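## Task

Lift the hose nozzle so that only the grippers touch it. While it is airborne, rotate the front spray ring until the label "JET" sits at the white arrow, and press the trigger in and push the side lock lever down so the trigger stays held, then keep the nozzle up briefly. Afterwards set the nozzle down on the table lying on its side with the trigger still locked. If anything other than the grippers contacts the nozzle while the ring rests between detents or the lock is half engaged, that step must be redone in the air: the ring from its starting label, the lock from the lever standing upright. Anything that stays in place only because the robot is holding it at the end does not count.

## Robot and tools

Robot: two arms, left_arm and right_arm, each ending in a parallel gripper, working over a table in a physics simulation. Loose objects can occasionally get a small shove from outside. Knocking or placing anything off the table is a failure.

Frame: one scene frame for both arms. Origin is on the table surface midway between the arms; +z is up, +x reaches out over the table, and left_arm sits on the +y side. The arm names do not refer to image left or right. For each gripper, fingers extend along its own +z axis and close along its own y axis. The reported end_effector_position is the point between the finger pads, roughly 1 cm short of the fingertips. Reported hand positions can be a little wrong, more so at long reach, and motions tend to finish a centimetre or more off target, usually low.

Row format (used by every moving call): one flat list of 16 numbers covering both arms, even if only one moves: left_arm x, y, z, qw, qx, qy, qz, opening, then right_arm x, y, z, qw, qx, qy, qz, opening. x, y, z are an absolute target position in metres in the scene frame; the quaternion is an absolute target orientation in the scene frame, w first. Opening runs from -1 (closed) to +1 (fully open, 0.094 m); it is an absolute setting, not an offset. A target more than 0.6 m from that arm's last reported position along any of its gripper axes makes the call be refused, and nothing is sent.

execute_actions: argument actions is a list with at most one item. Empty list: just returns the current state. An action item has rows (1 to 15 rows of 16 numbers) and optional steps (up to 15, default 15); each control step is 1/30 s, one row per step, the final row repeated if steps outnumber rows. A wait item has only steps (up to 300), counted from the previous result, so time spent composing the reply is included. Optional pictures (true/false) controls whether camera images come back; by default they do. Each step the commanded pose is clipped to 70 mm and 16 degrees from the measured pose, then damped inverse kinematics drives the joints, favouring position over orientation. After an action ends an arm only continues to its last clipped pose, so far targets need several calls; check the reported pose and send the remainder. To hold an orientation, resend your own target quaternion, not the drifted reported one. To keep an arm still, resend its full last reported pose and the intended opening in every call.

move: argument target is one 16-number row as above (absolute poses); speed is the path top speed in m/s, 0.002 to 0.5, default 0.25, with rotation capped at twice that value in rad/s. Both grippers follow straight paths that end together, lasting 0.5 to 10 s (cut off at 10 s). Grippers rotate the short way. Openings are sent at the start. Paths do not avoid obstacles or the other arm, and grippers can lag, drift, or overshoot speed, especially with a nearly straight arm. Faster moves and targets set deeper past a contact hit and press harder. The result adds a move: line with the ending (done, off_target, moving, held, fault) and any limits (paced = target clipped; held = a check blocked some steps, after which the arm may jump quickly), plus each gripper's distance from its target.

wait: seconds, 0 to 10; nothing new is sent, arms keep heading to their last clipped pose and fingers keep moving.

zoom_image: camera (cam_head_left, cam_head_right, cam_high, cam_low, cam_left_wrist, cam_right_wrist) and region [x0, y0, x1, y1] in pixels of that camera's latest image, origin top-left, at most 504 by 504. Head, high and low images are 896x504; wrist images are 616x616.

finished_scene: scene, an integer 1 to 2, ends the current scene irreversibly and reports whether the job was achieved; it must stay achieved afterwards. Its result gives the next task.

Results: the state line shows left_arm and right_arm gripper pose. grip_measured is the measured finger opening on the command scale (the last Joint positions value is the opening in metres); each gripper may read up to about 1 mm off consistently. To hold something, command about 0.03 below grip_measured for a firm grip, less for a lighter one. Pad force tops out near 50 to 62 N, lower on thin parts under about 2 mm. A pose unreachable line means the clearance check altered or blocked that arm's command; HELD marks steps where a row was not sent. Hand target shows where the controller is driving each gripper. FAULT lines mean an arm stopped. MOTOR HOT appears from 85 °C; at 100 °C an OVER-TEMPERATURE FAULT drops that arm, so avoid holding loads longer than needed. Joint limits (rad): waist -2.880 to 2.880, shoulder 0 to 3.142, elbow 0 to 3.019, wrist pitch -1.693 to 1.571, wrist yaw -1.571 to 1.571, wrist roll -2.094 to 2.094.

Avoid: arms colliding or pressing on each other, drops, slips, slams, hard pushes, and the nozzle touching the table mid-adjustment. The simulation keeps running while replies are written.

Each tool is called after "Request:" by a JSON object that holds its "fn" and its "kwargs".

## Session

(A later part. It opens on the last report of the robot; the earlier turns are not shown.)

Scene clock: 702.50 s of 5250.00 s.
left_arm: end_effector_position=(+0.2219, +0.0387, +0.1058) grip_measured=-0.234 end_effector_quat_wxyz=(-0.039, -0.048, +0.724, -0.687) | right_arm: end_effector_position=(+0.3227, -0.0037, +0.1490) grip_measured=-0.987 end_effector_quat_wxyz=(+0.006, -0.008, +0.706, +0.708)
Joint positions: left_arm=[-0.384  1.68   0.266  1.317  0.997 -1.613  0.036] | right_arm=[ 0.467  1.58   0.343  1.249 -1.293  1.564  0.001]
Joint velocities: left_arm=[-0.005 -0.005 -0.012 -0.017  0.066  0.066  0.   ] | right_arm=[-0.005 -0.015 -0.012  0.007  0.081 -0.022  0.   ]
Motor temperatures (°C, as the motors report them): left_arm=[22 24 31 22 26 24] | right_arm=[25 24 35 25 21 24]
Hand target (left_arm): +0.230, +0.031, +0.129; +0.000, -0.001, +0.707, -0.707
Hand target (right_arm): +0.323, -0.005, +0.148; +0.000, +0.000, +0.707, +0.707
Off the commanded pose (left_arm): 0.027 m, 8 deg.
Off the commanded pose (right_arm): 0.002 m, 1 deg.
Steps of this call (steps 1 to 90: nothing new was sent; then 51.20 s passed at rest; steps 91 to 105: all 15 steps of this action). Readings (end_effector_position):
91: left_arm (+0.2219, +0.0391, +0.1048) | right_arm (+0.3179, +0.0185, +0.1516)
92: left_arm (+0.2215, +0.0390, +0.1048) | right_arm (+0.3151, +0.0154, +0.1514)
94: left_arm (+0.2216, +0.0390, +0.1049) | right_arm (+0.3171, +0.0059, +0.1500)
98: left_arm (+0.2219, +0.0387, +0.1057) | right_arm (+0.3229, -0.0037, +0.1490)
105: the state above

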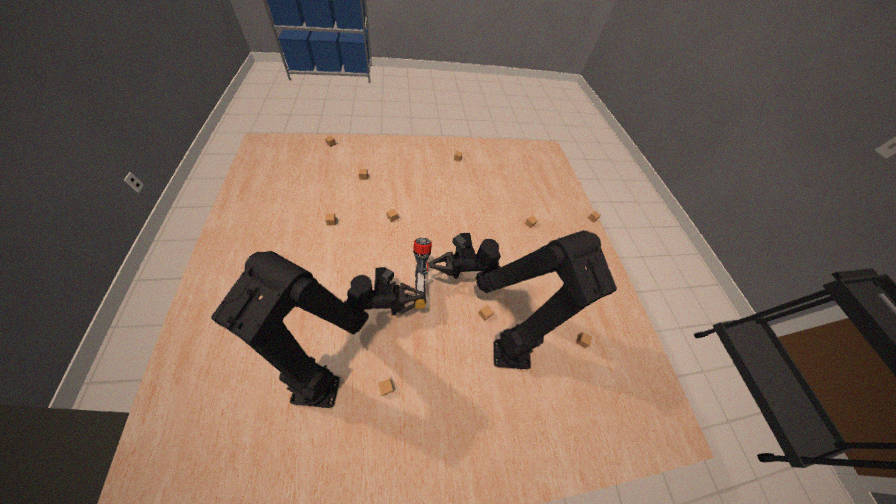

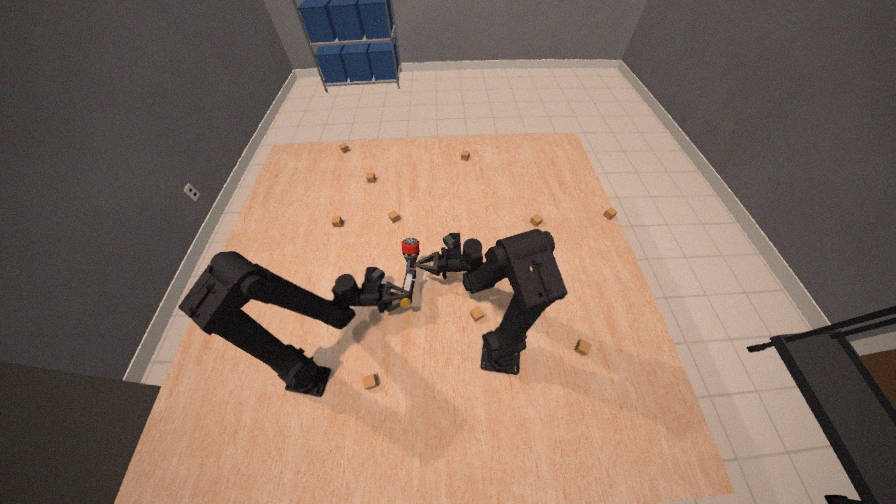

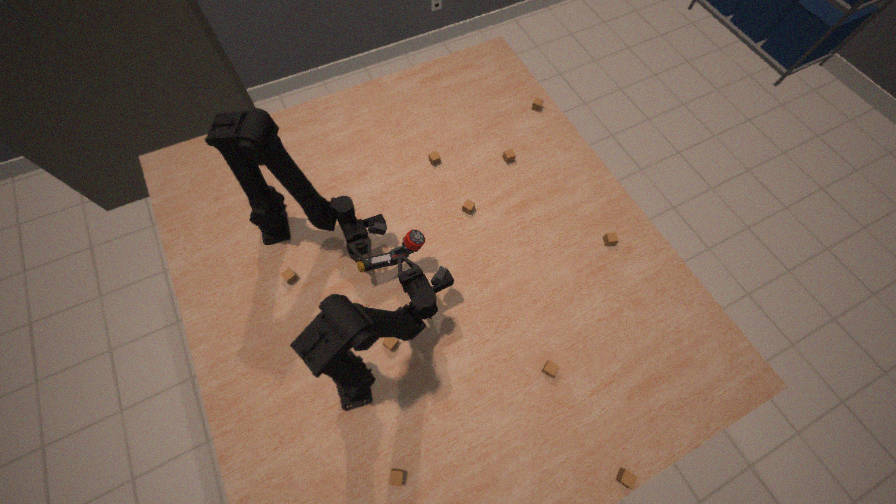

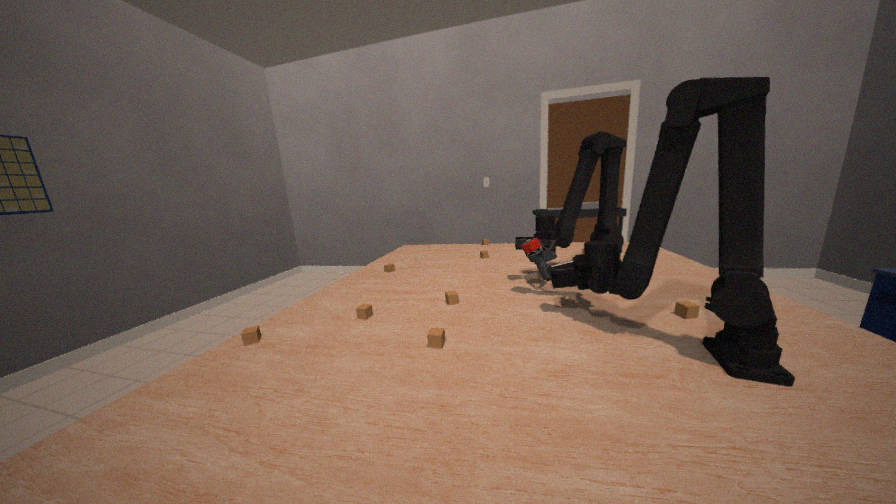

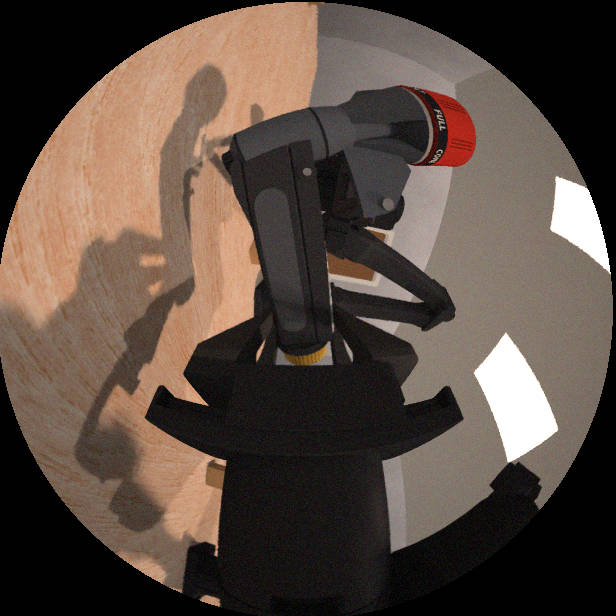

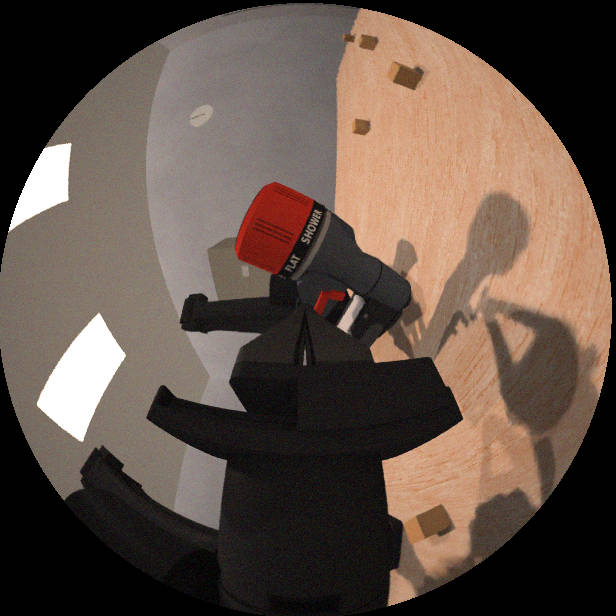

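Request:
{"fn": "execute_actions", "kwargs": {"actions": [{"rows": [[0.23,0.03,0.13,0,0,0.707,-0.707,-0.6, 0.320,0.002,0.143,0,0,0.707,0.707,-1],[0.23,0.03,0.13,0,0,0.707,-0.707,-0.6, 0.320,0.008,0.142,0,0,0.707,0.707,-1]], "steps": 15}]}}

Request:
{"fn": "zoom_image", "kwargs": {"camera": "cam_right_wrist", "region": [230, 200, 430, 360]}}

Scene clock: 737.50 s of 5250.00 s.
left_arm: end_effector_position=(+0.2217, +0.0387, +0.1058) grip_measured=-0.234 end_effector_quat_wxyz=(-0.039, -0.048, +0.724, -0.687) | right_arm: end_effector_position=(+0.3222, +0.0045, +0.1488) grip_measured=-0.987 end_effector_quat_wxyz=(+0.010, -0.002, +0.706, +0.708)
Joint positions: left_arm=[-0.384  1.68   0.266  1.317  0.997 -1.612  0.036] | right_arm=[ 0.497  1.581  0.343  1.249 -1.25   1.564  0.001]
Joint velocities: left_arm=[-0.015 -0.005 -0.002 -0.017  0.007 -0.007 -0.001] | right_arm=[-0.015 -0.024  0.002 -0.002  0.051 -0.022  0.   ]
Motor temperatures (°C, as the motors report them): left_arm=[22 24 31 22 25 24] | right_arm=[25 25 34 25 21 24]
Hand target (left_arm): +0.230, +0.031, +0.129; +0.000, -0.001, +0.707, -0.707
Hand target (right_arm): +0.320, +0.008, +0.142; -0.000, -0.000, +0.707, +0.707
Off the commanded pose (left_arm): 0.027 m, 8 deg.
Off the commanded pose (right_arm): 0.008 m, 1 deg.
Steps of this call (steps 1 to 90: nothing new was sent; then 31.50 s passed at rest; steps 91 to 105: all 15 steps of this action). Readings (end_effector_position):
91: left_arm (+0.2219, +0.0387, +0.1058) | right_arm (+0.3237, -0.0036, +0.1488)
92: left_arm (+0.2219, +0.0387, +0.1058) | right_arm (+0.3257, -0.0027, +0.1488)
94: left_arm (+0.2219, +0.0387, +0.1058) | right_arm (+0.3247, +0.0010, +0.1488)
98: left_arm (+0.2217, +0.0387, +0.1058) | right_arm (+0.3222, +0.0045, +0.1488)
105: the state above

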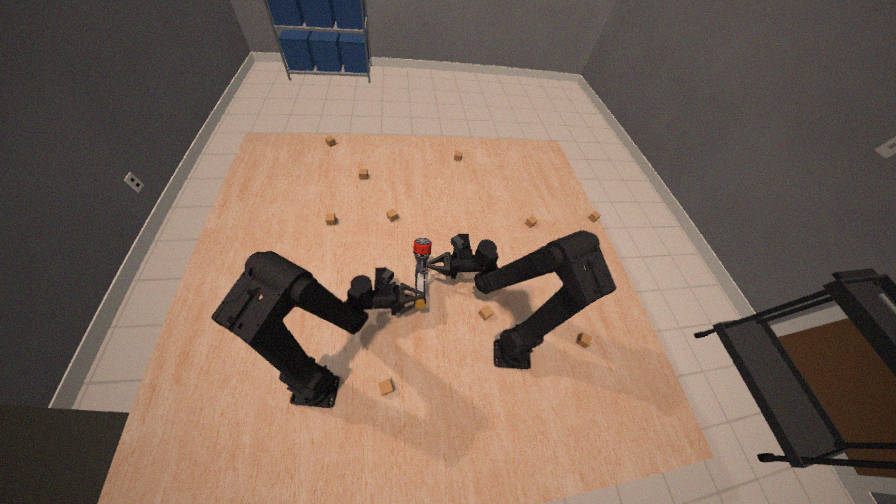

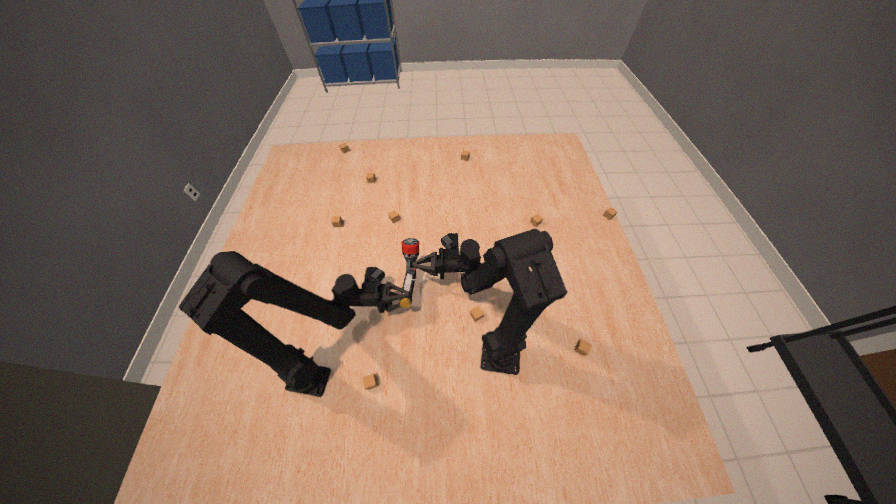

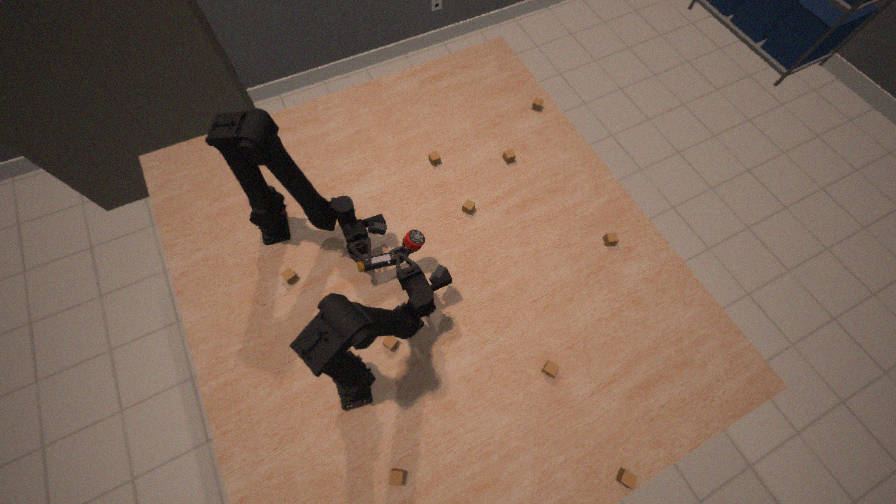

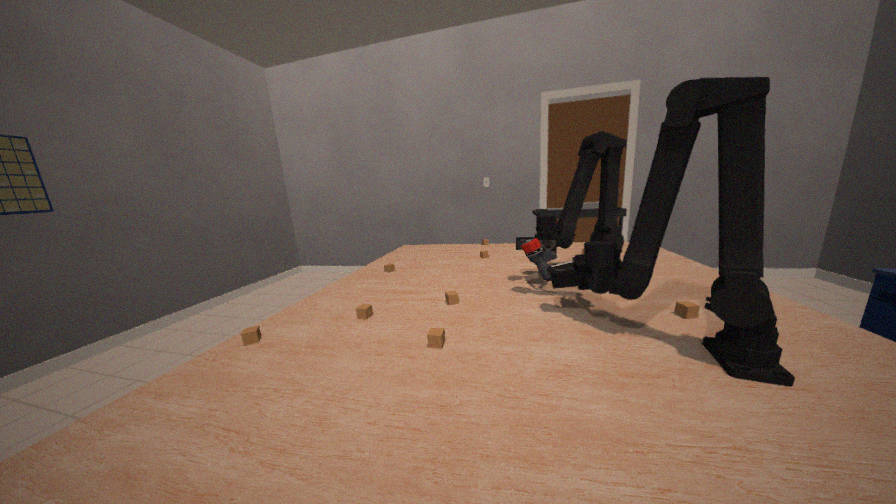

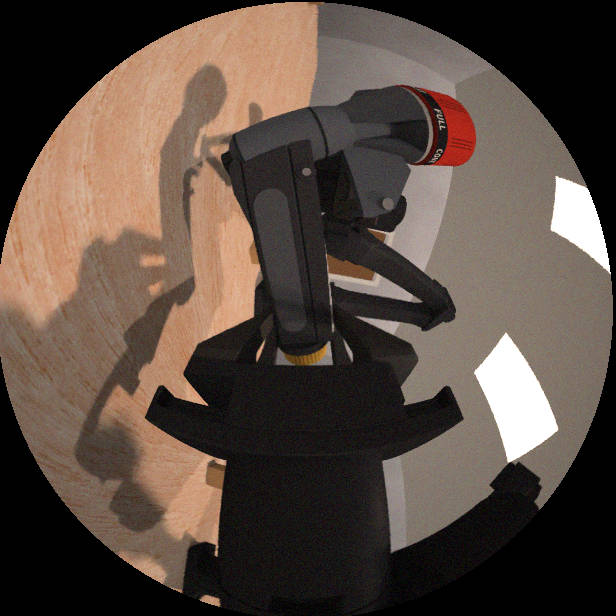

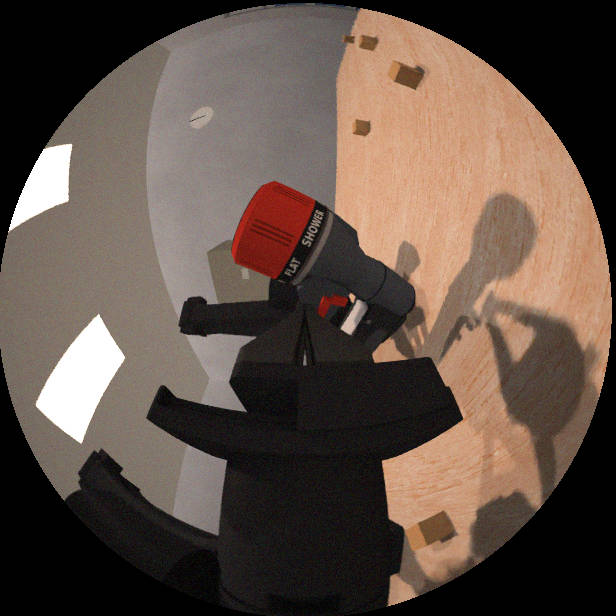

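Region (230, 200, 430, 360) of cam_right_wrist's 616x616 image, scaled by 2.520, with more detail than that image has; it fills the top 403 rows of this view, and the rest is white.

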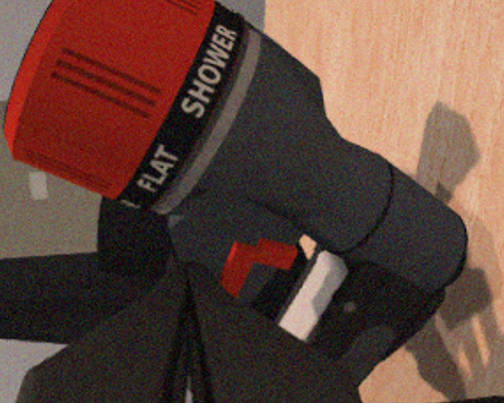

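Request:
{"fn": "execute_actions", "kwargs": {"actions": [{"rows": [[0.23,0.03,0.13,0,0,0.707,-0.707,-0.6, 0.320,0.006,0.134,0,0,0.707,0.707,-1]], "steps": 15}]}}

Request:
{"fn": "zoom_image", "kwargs": {"camera": "cam_right_wrist", "region": [230, 200, 430, 360]}}

Scene clock: 743.53 s of 5250.00 s.
left_arm: end_effector_position=(+0.2217, +0.0387, +0.1058) grip_measured=-0.234 end_effector_quat_wxyz=(-0.041, -0.049, +0.724, -0.687) | right_arm: end_effector_position=(+0.3222, +0.0046, +0.1464) grip_measured=-0.987 end_effector_quat_wxyz=(+0.017, -0.010, +0.703, +0.711)
Joint positions: left_arm=[-0.384  1.68   0.266  1.317  0.997 -1.617  0.036] | right_arm=[ 0.497  1.607  0.343  1.297 -1.252  1.564  0.001]
Joint velocities: left_arm=[-0.005  0.005  0.002  0.022 -0.022 -0.022 -0.   ] | right_arm=[ 0.015 -0.024  0.002  0.007 -0.007 -0.037 -0.001]
Motor temperatures (°C, as the motors report them): left_arm=[22 24 31 22 25 24] | right_arm=[25 24 33 25 21 24]
Hand target (left_arm): +0.230, +0.031, +0.129; +0.000, -0.001, +0.707, -0.707
Hand target (right_arm): +0.320, +0.006, +0.134; +0.000, +0.000, +0.707, +0.707
Off the commanded pose (left_arm): 0.027 m, 8 deg.
Off the commanded pose (right_arm): 0.013 m, 2 deg.
Steps of this call (steps 1 to 90: nothing new was sent; then 2.53 s passed at rest; steps 91 to 105: all 15 steps of this action). Readings (end_effector_position):
91: left_arm (+0.2217, +0.0387, +0.1058) | right_arm (+0.3222, +0.0045, +0.1486)
92: left_arm (+0.2217, +0.0387, +0.1058) | right_arm (+0.3221, +0.0046, +0.1482)
94: left_arm (+0.2217, +0.0387, +0.1058) | right_arm (+0.3222, +0.0046, +0.1467)
98: left_arm (+0.2217, +0.0387, +0.1058) | right_arm (+0.3222, +0.0046, +0.1462)
105: the state above

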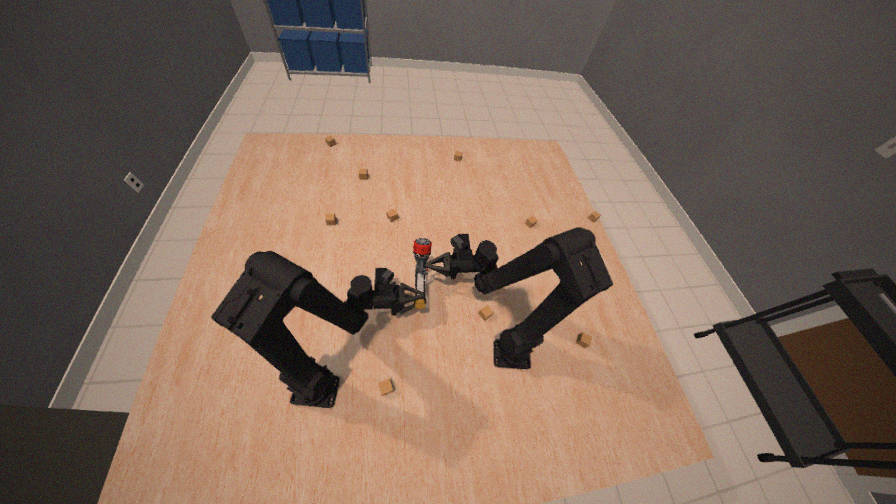

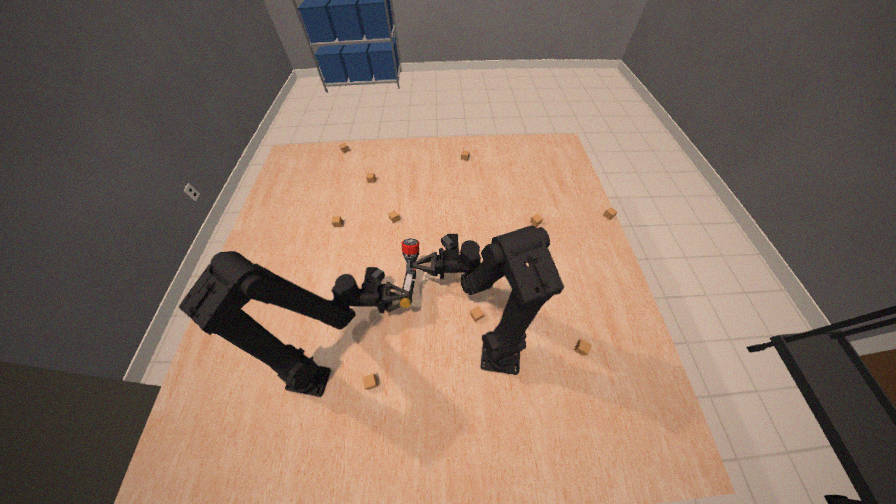

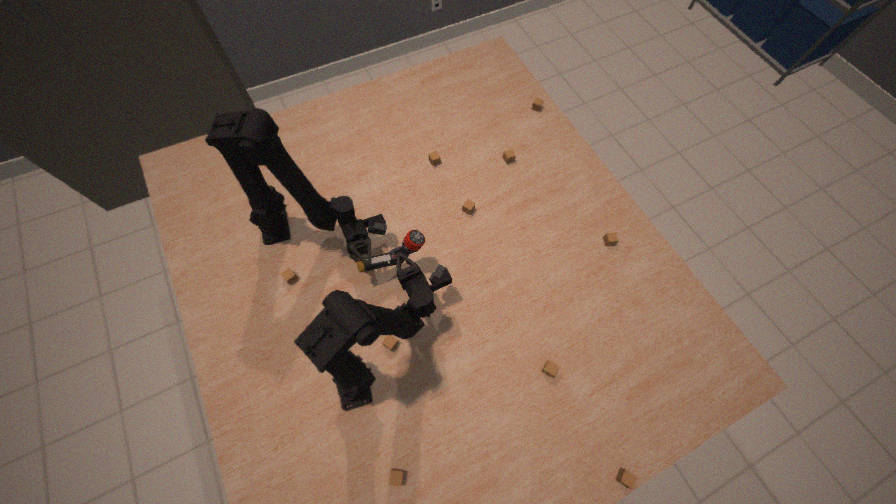

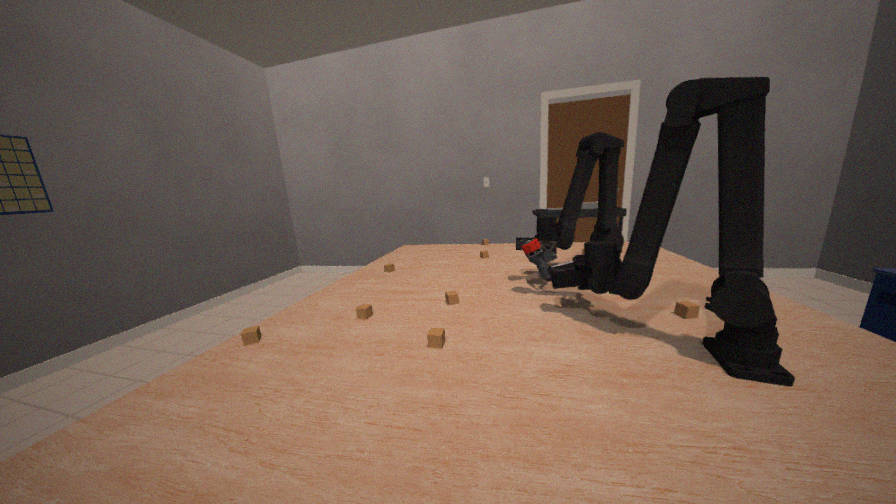

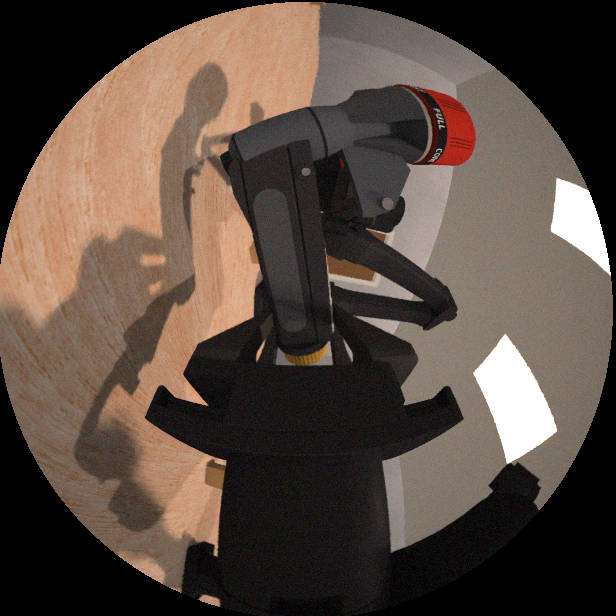

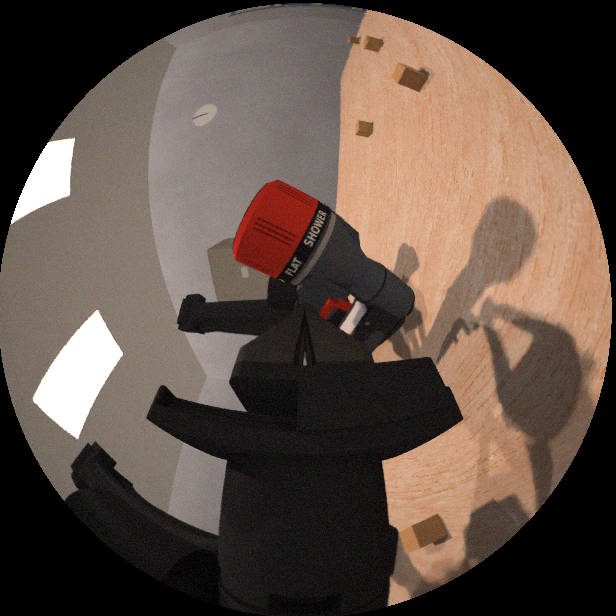

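Region (230, 200, 430, 360) of cam_right_wrist's 616x616 image, scaled by 2.520, with more detail than that image has; it fills the top 403 rows of this view, and the rest is white.

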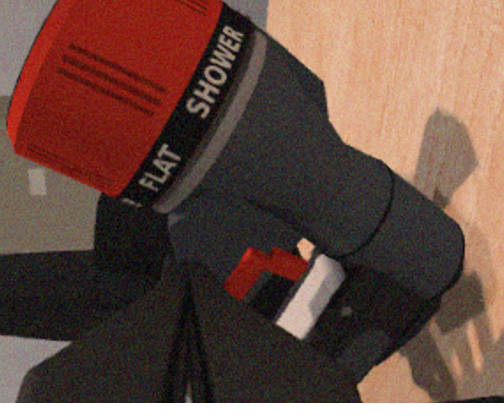

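Request:
{"fn": "execute_actions", "kwargs": {"actions": [{"rows": [[0.23,0.03,0.13,0,0,0.707,-0.707,-0.6, 0.320,0.002,0.124,0,0,0.707,0.707,-1]], "steps": 15}]}}

Request:
{"fn": "zoom_image", "kwargs": {"camera": "cam_right_wrist", "region": [230, 200, 430, 360]}}

Scene clock: 749.40 s of 5250.00 s.
left_arm: end_effector_position=(+0.2202, +0.0383, +0.1055) grip_measured=-0.234 end_effector_quat_wxyz=(-0.044, -0.047, +0.724, -0.687) | right_arm: end_effector_position=(+0.3224, +0.0033, +0.1303) grip_measured=-0.987 end_effector_quat_wxyz=(+0.007, -0.003, +0.706, +0.708)
Joint positions: left_arm=[-0.385  1.681  0.266  1.316  1.003 -1.617  0.036] | right_arm=[ 0.492  1.673  0.343  1.339 -1.261  1.564  0.001]
Joint velocities: left_arm=[-0.015 -0.005 -0.002  0.007  0.037  0.022 -0.001] | right_arm=[-0.005 -0.024  0.007  0.012  0.022 -0.051 -0.001]
Motor temperatures (°C, as the motors report them): left_arm=[22 24 31 22 25 24] | right_arm=[25 24 33 25 21 24]
Hand target (left_arm): +0.229, +0.030, +0.130; +0.000, -0.001, +0.707, -0.707
Hand target (right_arm): +0.320, +0.002, +0.124; +0.000, +0.000, +0.707, +0.707
Off the commanded pose (left_arm): 0.028 m, 8 deg.
Off the commanded pose (right_arm): 0.007 m, 1 deg.
Steps of this call (steps 1 to 90: nothing new was sent; then 2.37 s passed at rest; steps 91 to 105: all 15 steps of this action). Readings (end_effector_position):
91: left_arm (+0.2216, +0.0387, +0.1058) | right_arm (+0.3218, +0.0045, +0.1461)
92: left_arm (+0.2215, +0.0387, +0.1058) | right_arm (+0.3216, +0.0043, +0.1454)
94: left_arm (+0.2212, +0.0387, +0.1055) | right_arm (+0.3221, +0.0039, +0.1420)
98: left_arm (+0.2203, +0.0383, +0.1055) | right_arm (+0.3228, +0.0033, +0.1338)
105: the state above

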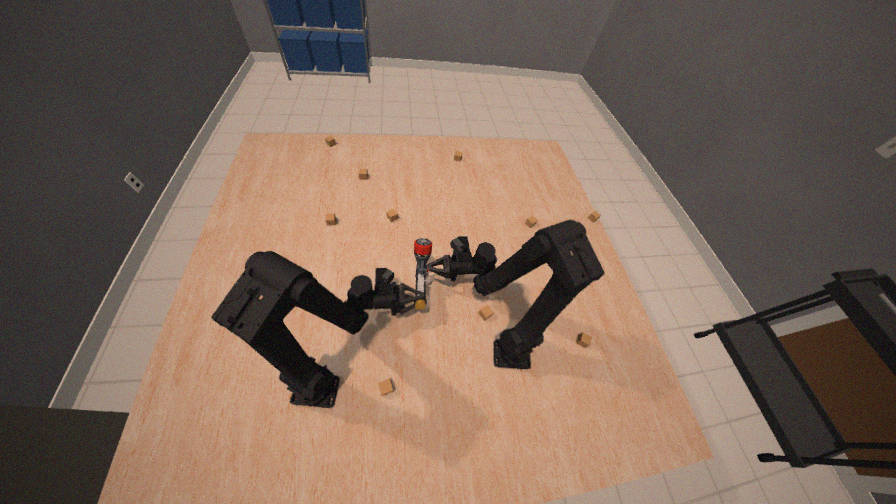

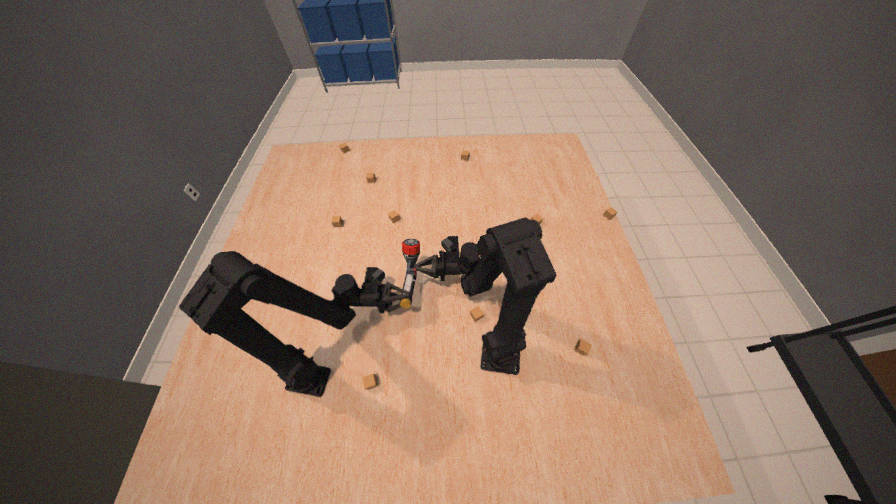

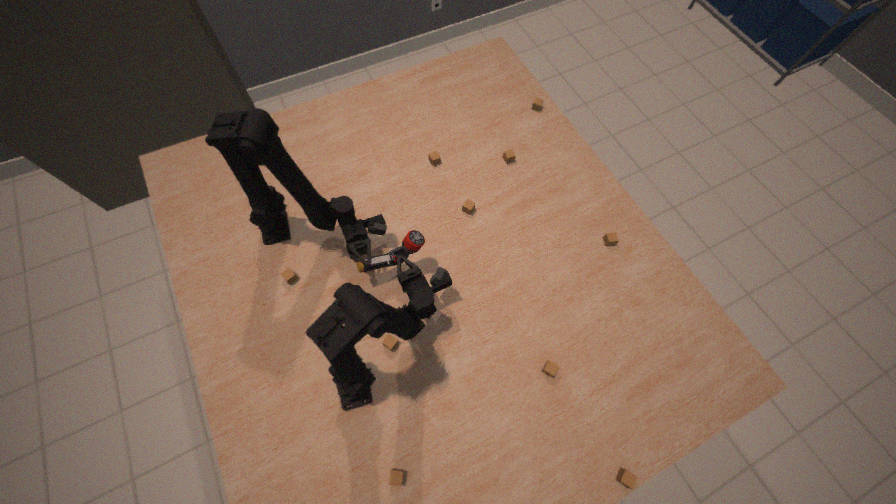

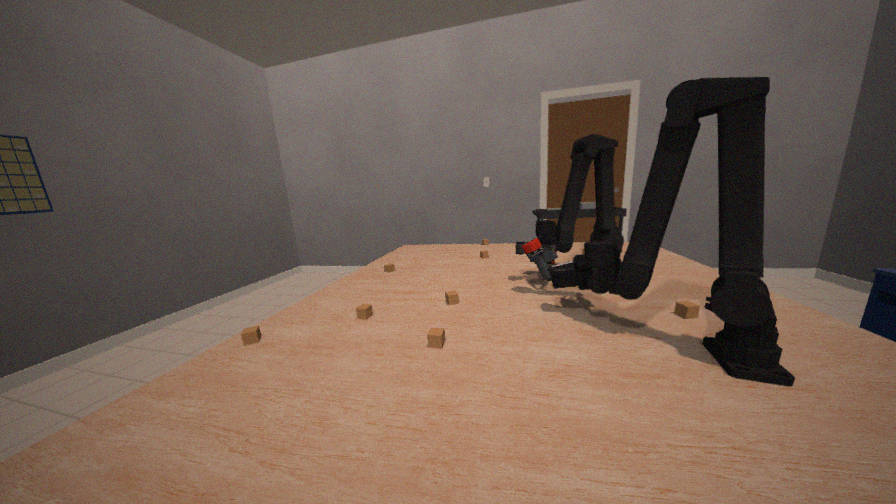

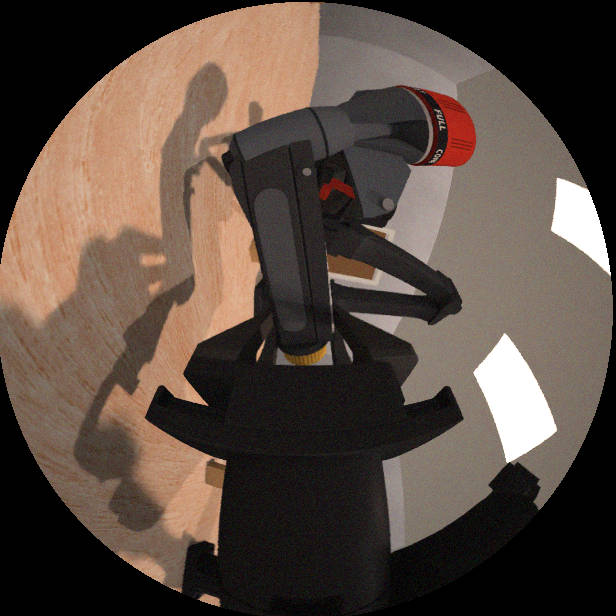

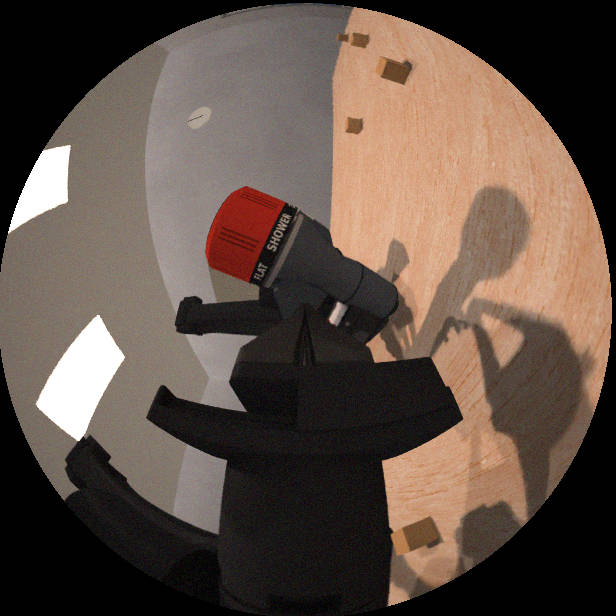

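Region (230, 200, 430, 360) of cam_right_wrist's 616x616 image, scaled by 2.520, with more detail than that image has; it fills the top 403 rows of this view, and the rest is white.

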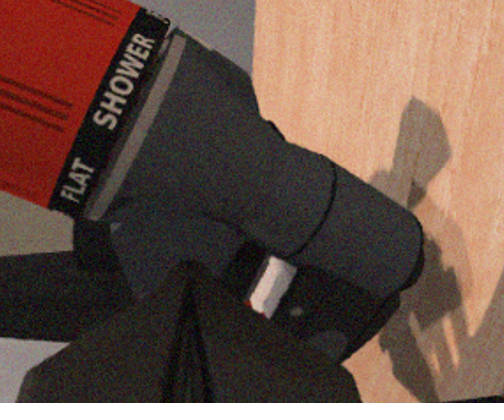

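Request:
{"fn": "zoom_image", "kwargs": {"camera": "cam_left_wrist", "region": [240, 100, 480, 300]}}

Region (240, 100, 480, 300) of cam_left_wrist's 616x616 image, scaled by 2.100, with more detail than that image has.

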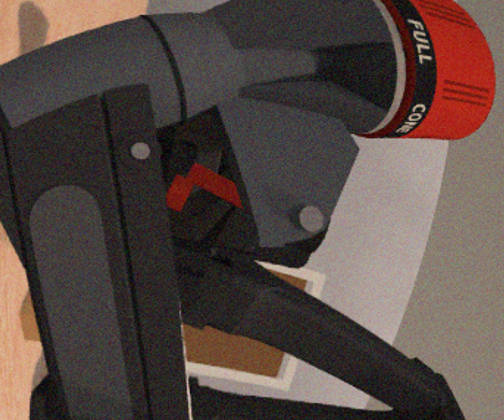

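Request:
{"fn": "execute_actions", "kwargs": {"actions": [{"rows": [[0.23,0.03,0.13,0,0,0.707,-0.707,-0.6, 0.312,0.004,0.126,0,0,0.707,0.707,-1],[0.23,0.03,0.13,0,0,0.707,-0.707,-0.6, 0.308,0.004,0.126,0,0,0.707,0.707,-1],[0.23,0.03,0.13,0,0,0.707,-0.707,-0.6, 0.304,0.004,0.126,0,0,0.707,0.707,-1]], "steps": 15}]}}

Request:
{"fn": "zoom_image", "kwargs": {"camera": "cam_left_wrist", "region": [240, 100, 480, 300]}}

Request:
{"fn": "zoom_image", "kwargs": {"camera": "cam_right_wrist", "region": [230, 200, 430, 360]}}

Scene clock: 768.07 s of 5250.00 s.
left_arm: end_effector_position=(+0.2191, +0.0378, +0.1056) grip_measured=-0.234 end_effector_quat_wxyz=(-0.043, -0.043, +0.724, -0.687) | right_arm: end_effector_position=(+0.3123, -0.0008, +0.1238) grip_measured=-0.987 end_effector_quat_wxyz=(+0.006, +0.013, +0.709, +0.705)
Joint positions: left_arm=[-0.387  1.681  0.266  1.316  1.005 -1.609  0.036] | right_arm=[ 0.493  1.673  0.304  1.351 -1.239  1.564  0.001]
Joint velocities: left_arm=[-0.005 -0.005 -0.012 -0.022  0.037 -0.022  0.001] | right_arm=[-0.015 -0.015 -0.002 -0.002  0.007 -0.022 -0.   ]
Motor temperatures (°C, as the motors report them): left_arm=[22 24 30 22 25 24] | right_arm=[25 24 33 25 22 24]
Hand target (left_arm): +0.230, +0.031, +0.130; +0.000, -0.001, +0.707, -0.707
Hand target (right_arm): +0.304, +0.004, +0.126; -0.000, +0.000, +0.707, +0.707
Off the commanded pose (left_arm): 0.028 m, 8 deg.
Off the commanded pose (right_arm): 0.010 m, 2 deg.
Steps of this call (steps 1 to 90: nothing new was sent; then 15.17 s passed at rest; steps 91 to 105: all 15 steps of this action). Readings (end_effector_position):
91: left_arm (+0.2202, +0.0383, +0.1055) | right_arm (+0.3224, +0.0031, +0.1300)
92: left_arm (+0.2202, +0.0383, +0.1055) | right_arm (+0.3220, +0.0026, +0.1292)
94: left_arm (+0.2199, +0.0382, +0.1056) | right_arm (+0.3180, +0.0009, +0.1265)
98: left_arm (+0.2191, +0.0378, +0.1056) | right_arm (+0.3123, -0.0008, +0.1236)
105: the state above

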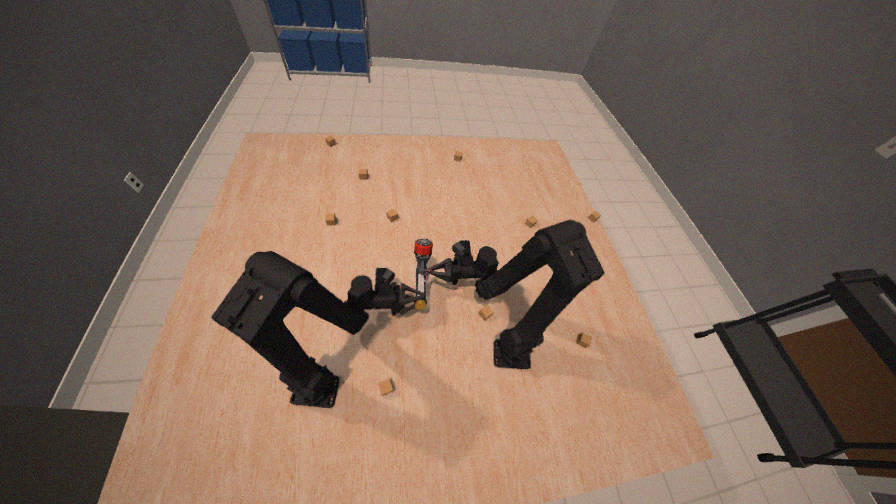

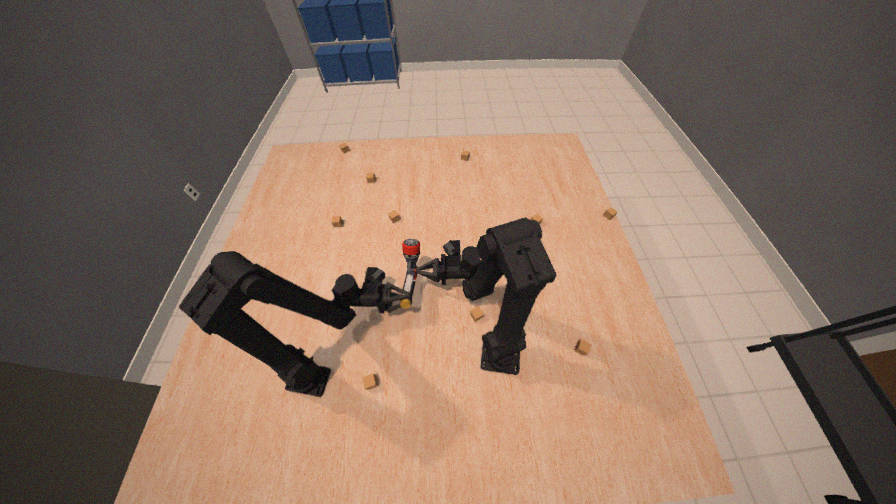

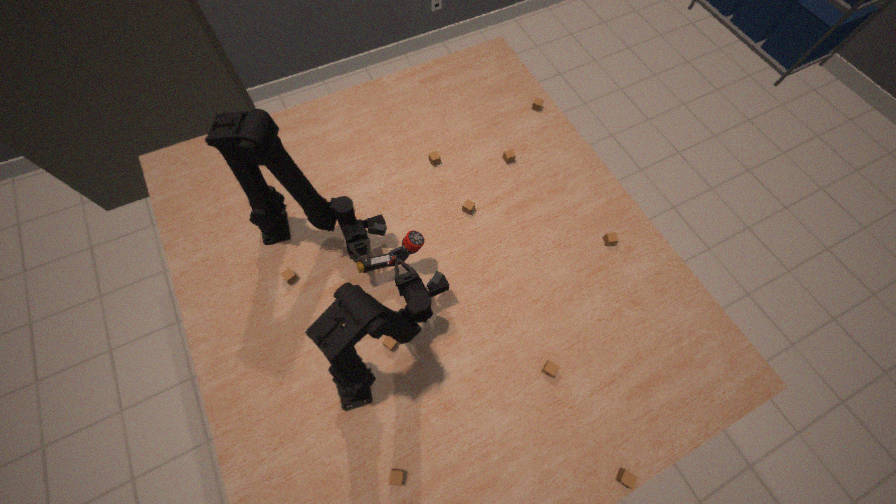

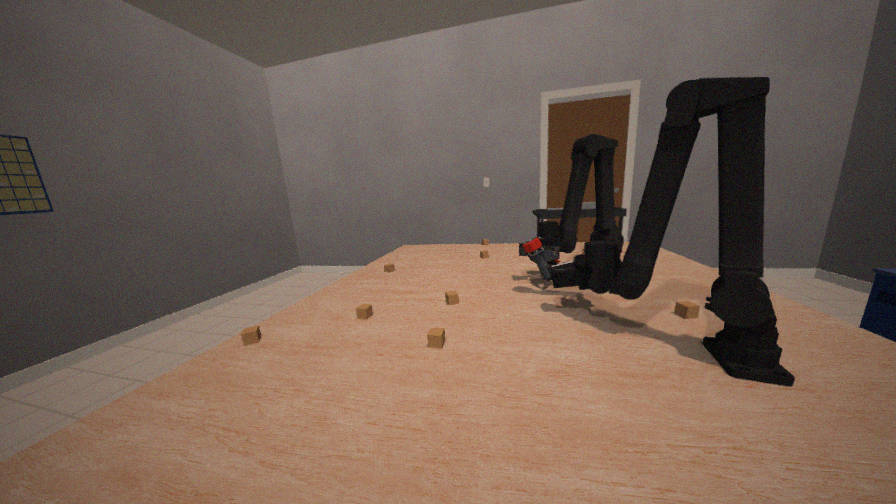

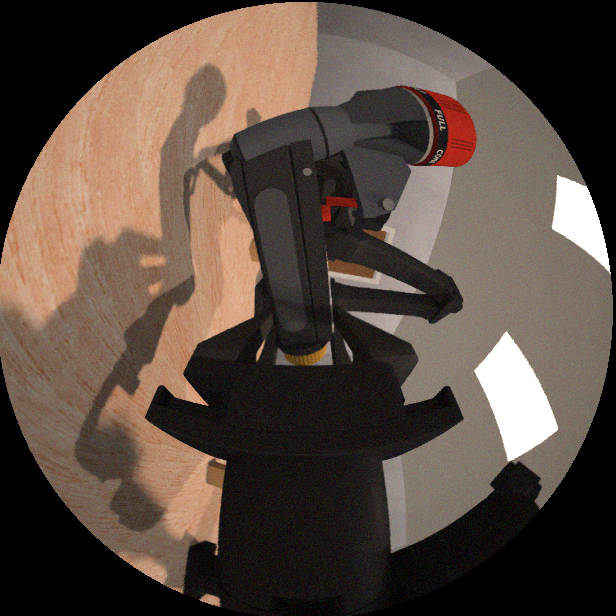

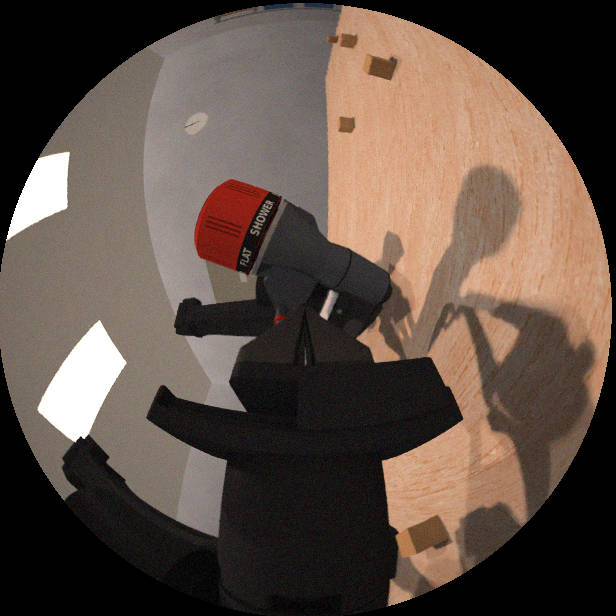

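Region (240, 100, 480, 300) of cam_left_wrist's 616x616 image, scaled by 2.100, with more detail than that image has.

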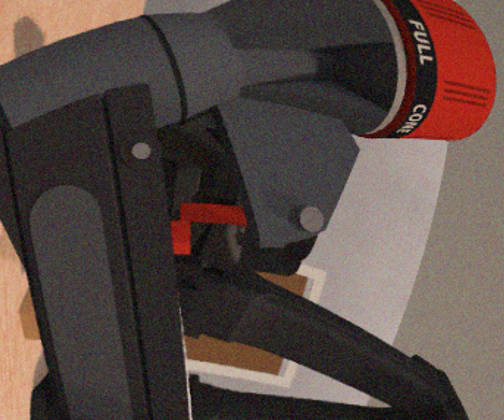

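Region (230, 200, 430, 360) of cam_right_wrist's 616x616 image, scaled by 2.520, with more detail than that image has; it fills the top 403 rows of this view, and the rest is white.

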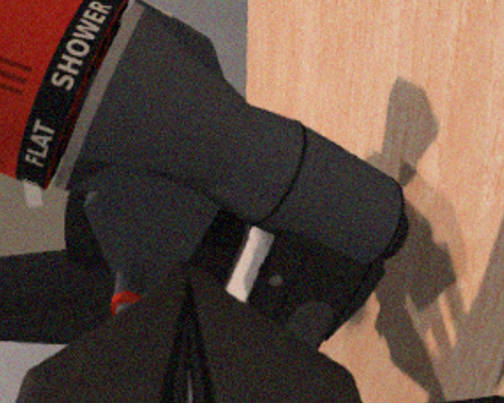

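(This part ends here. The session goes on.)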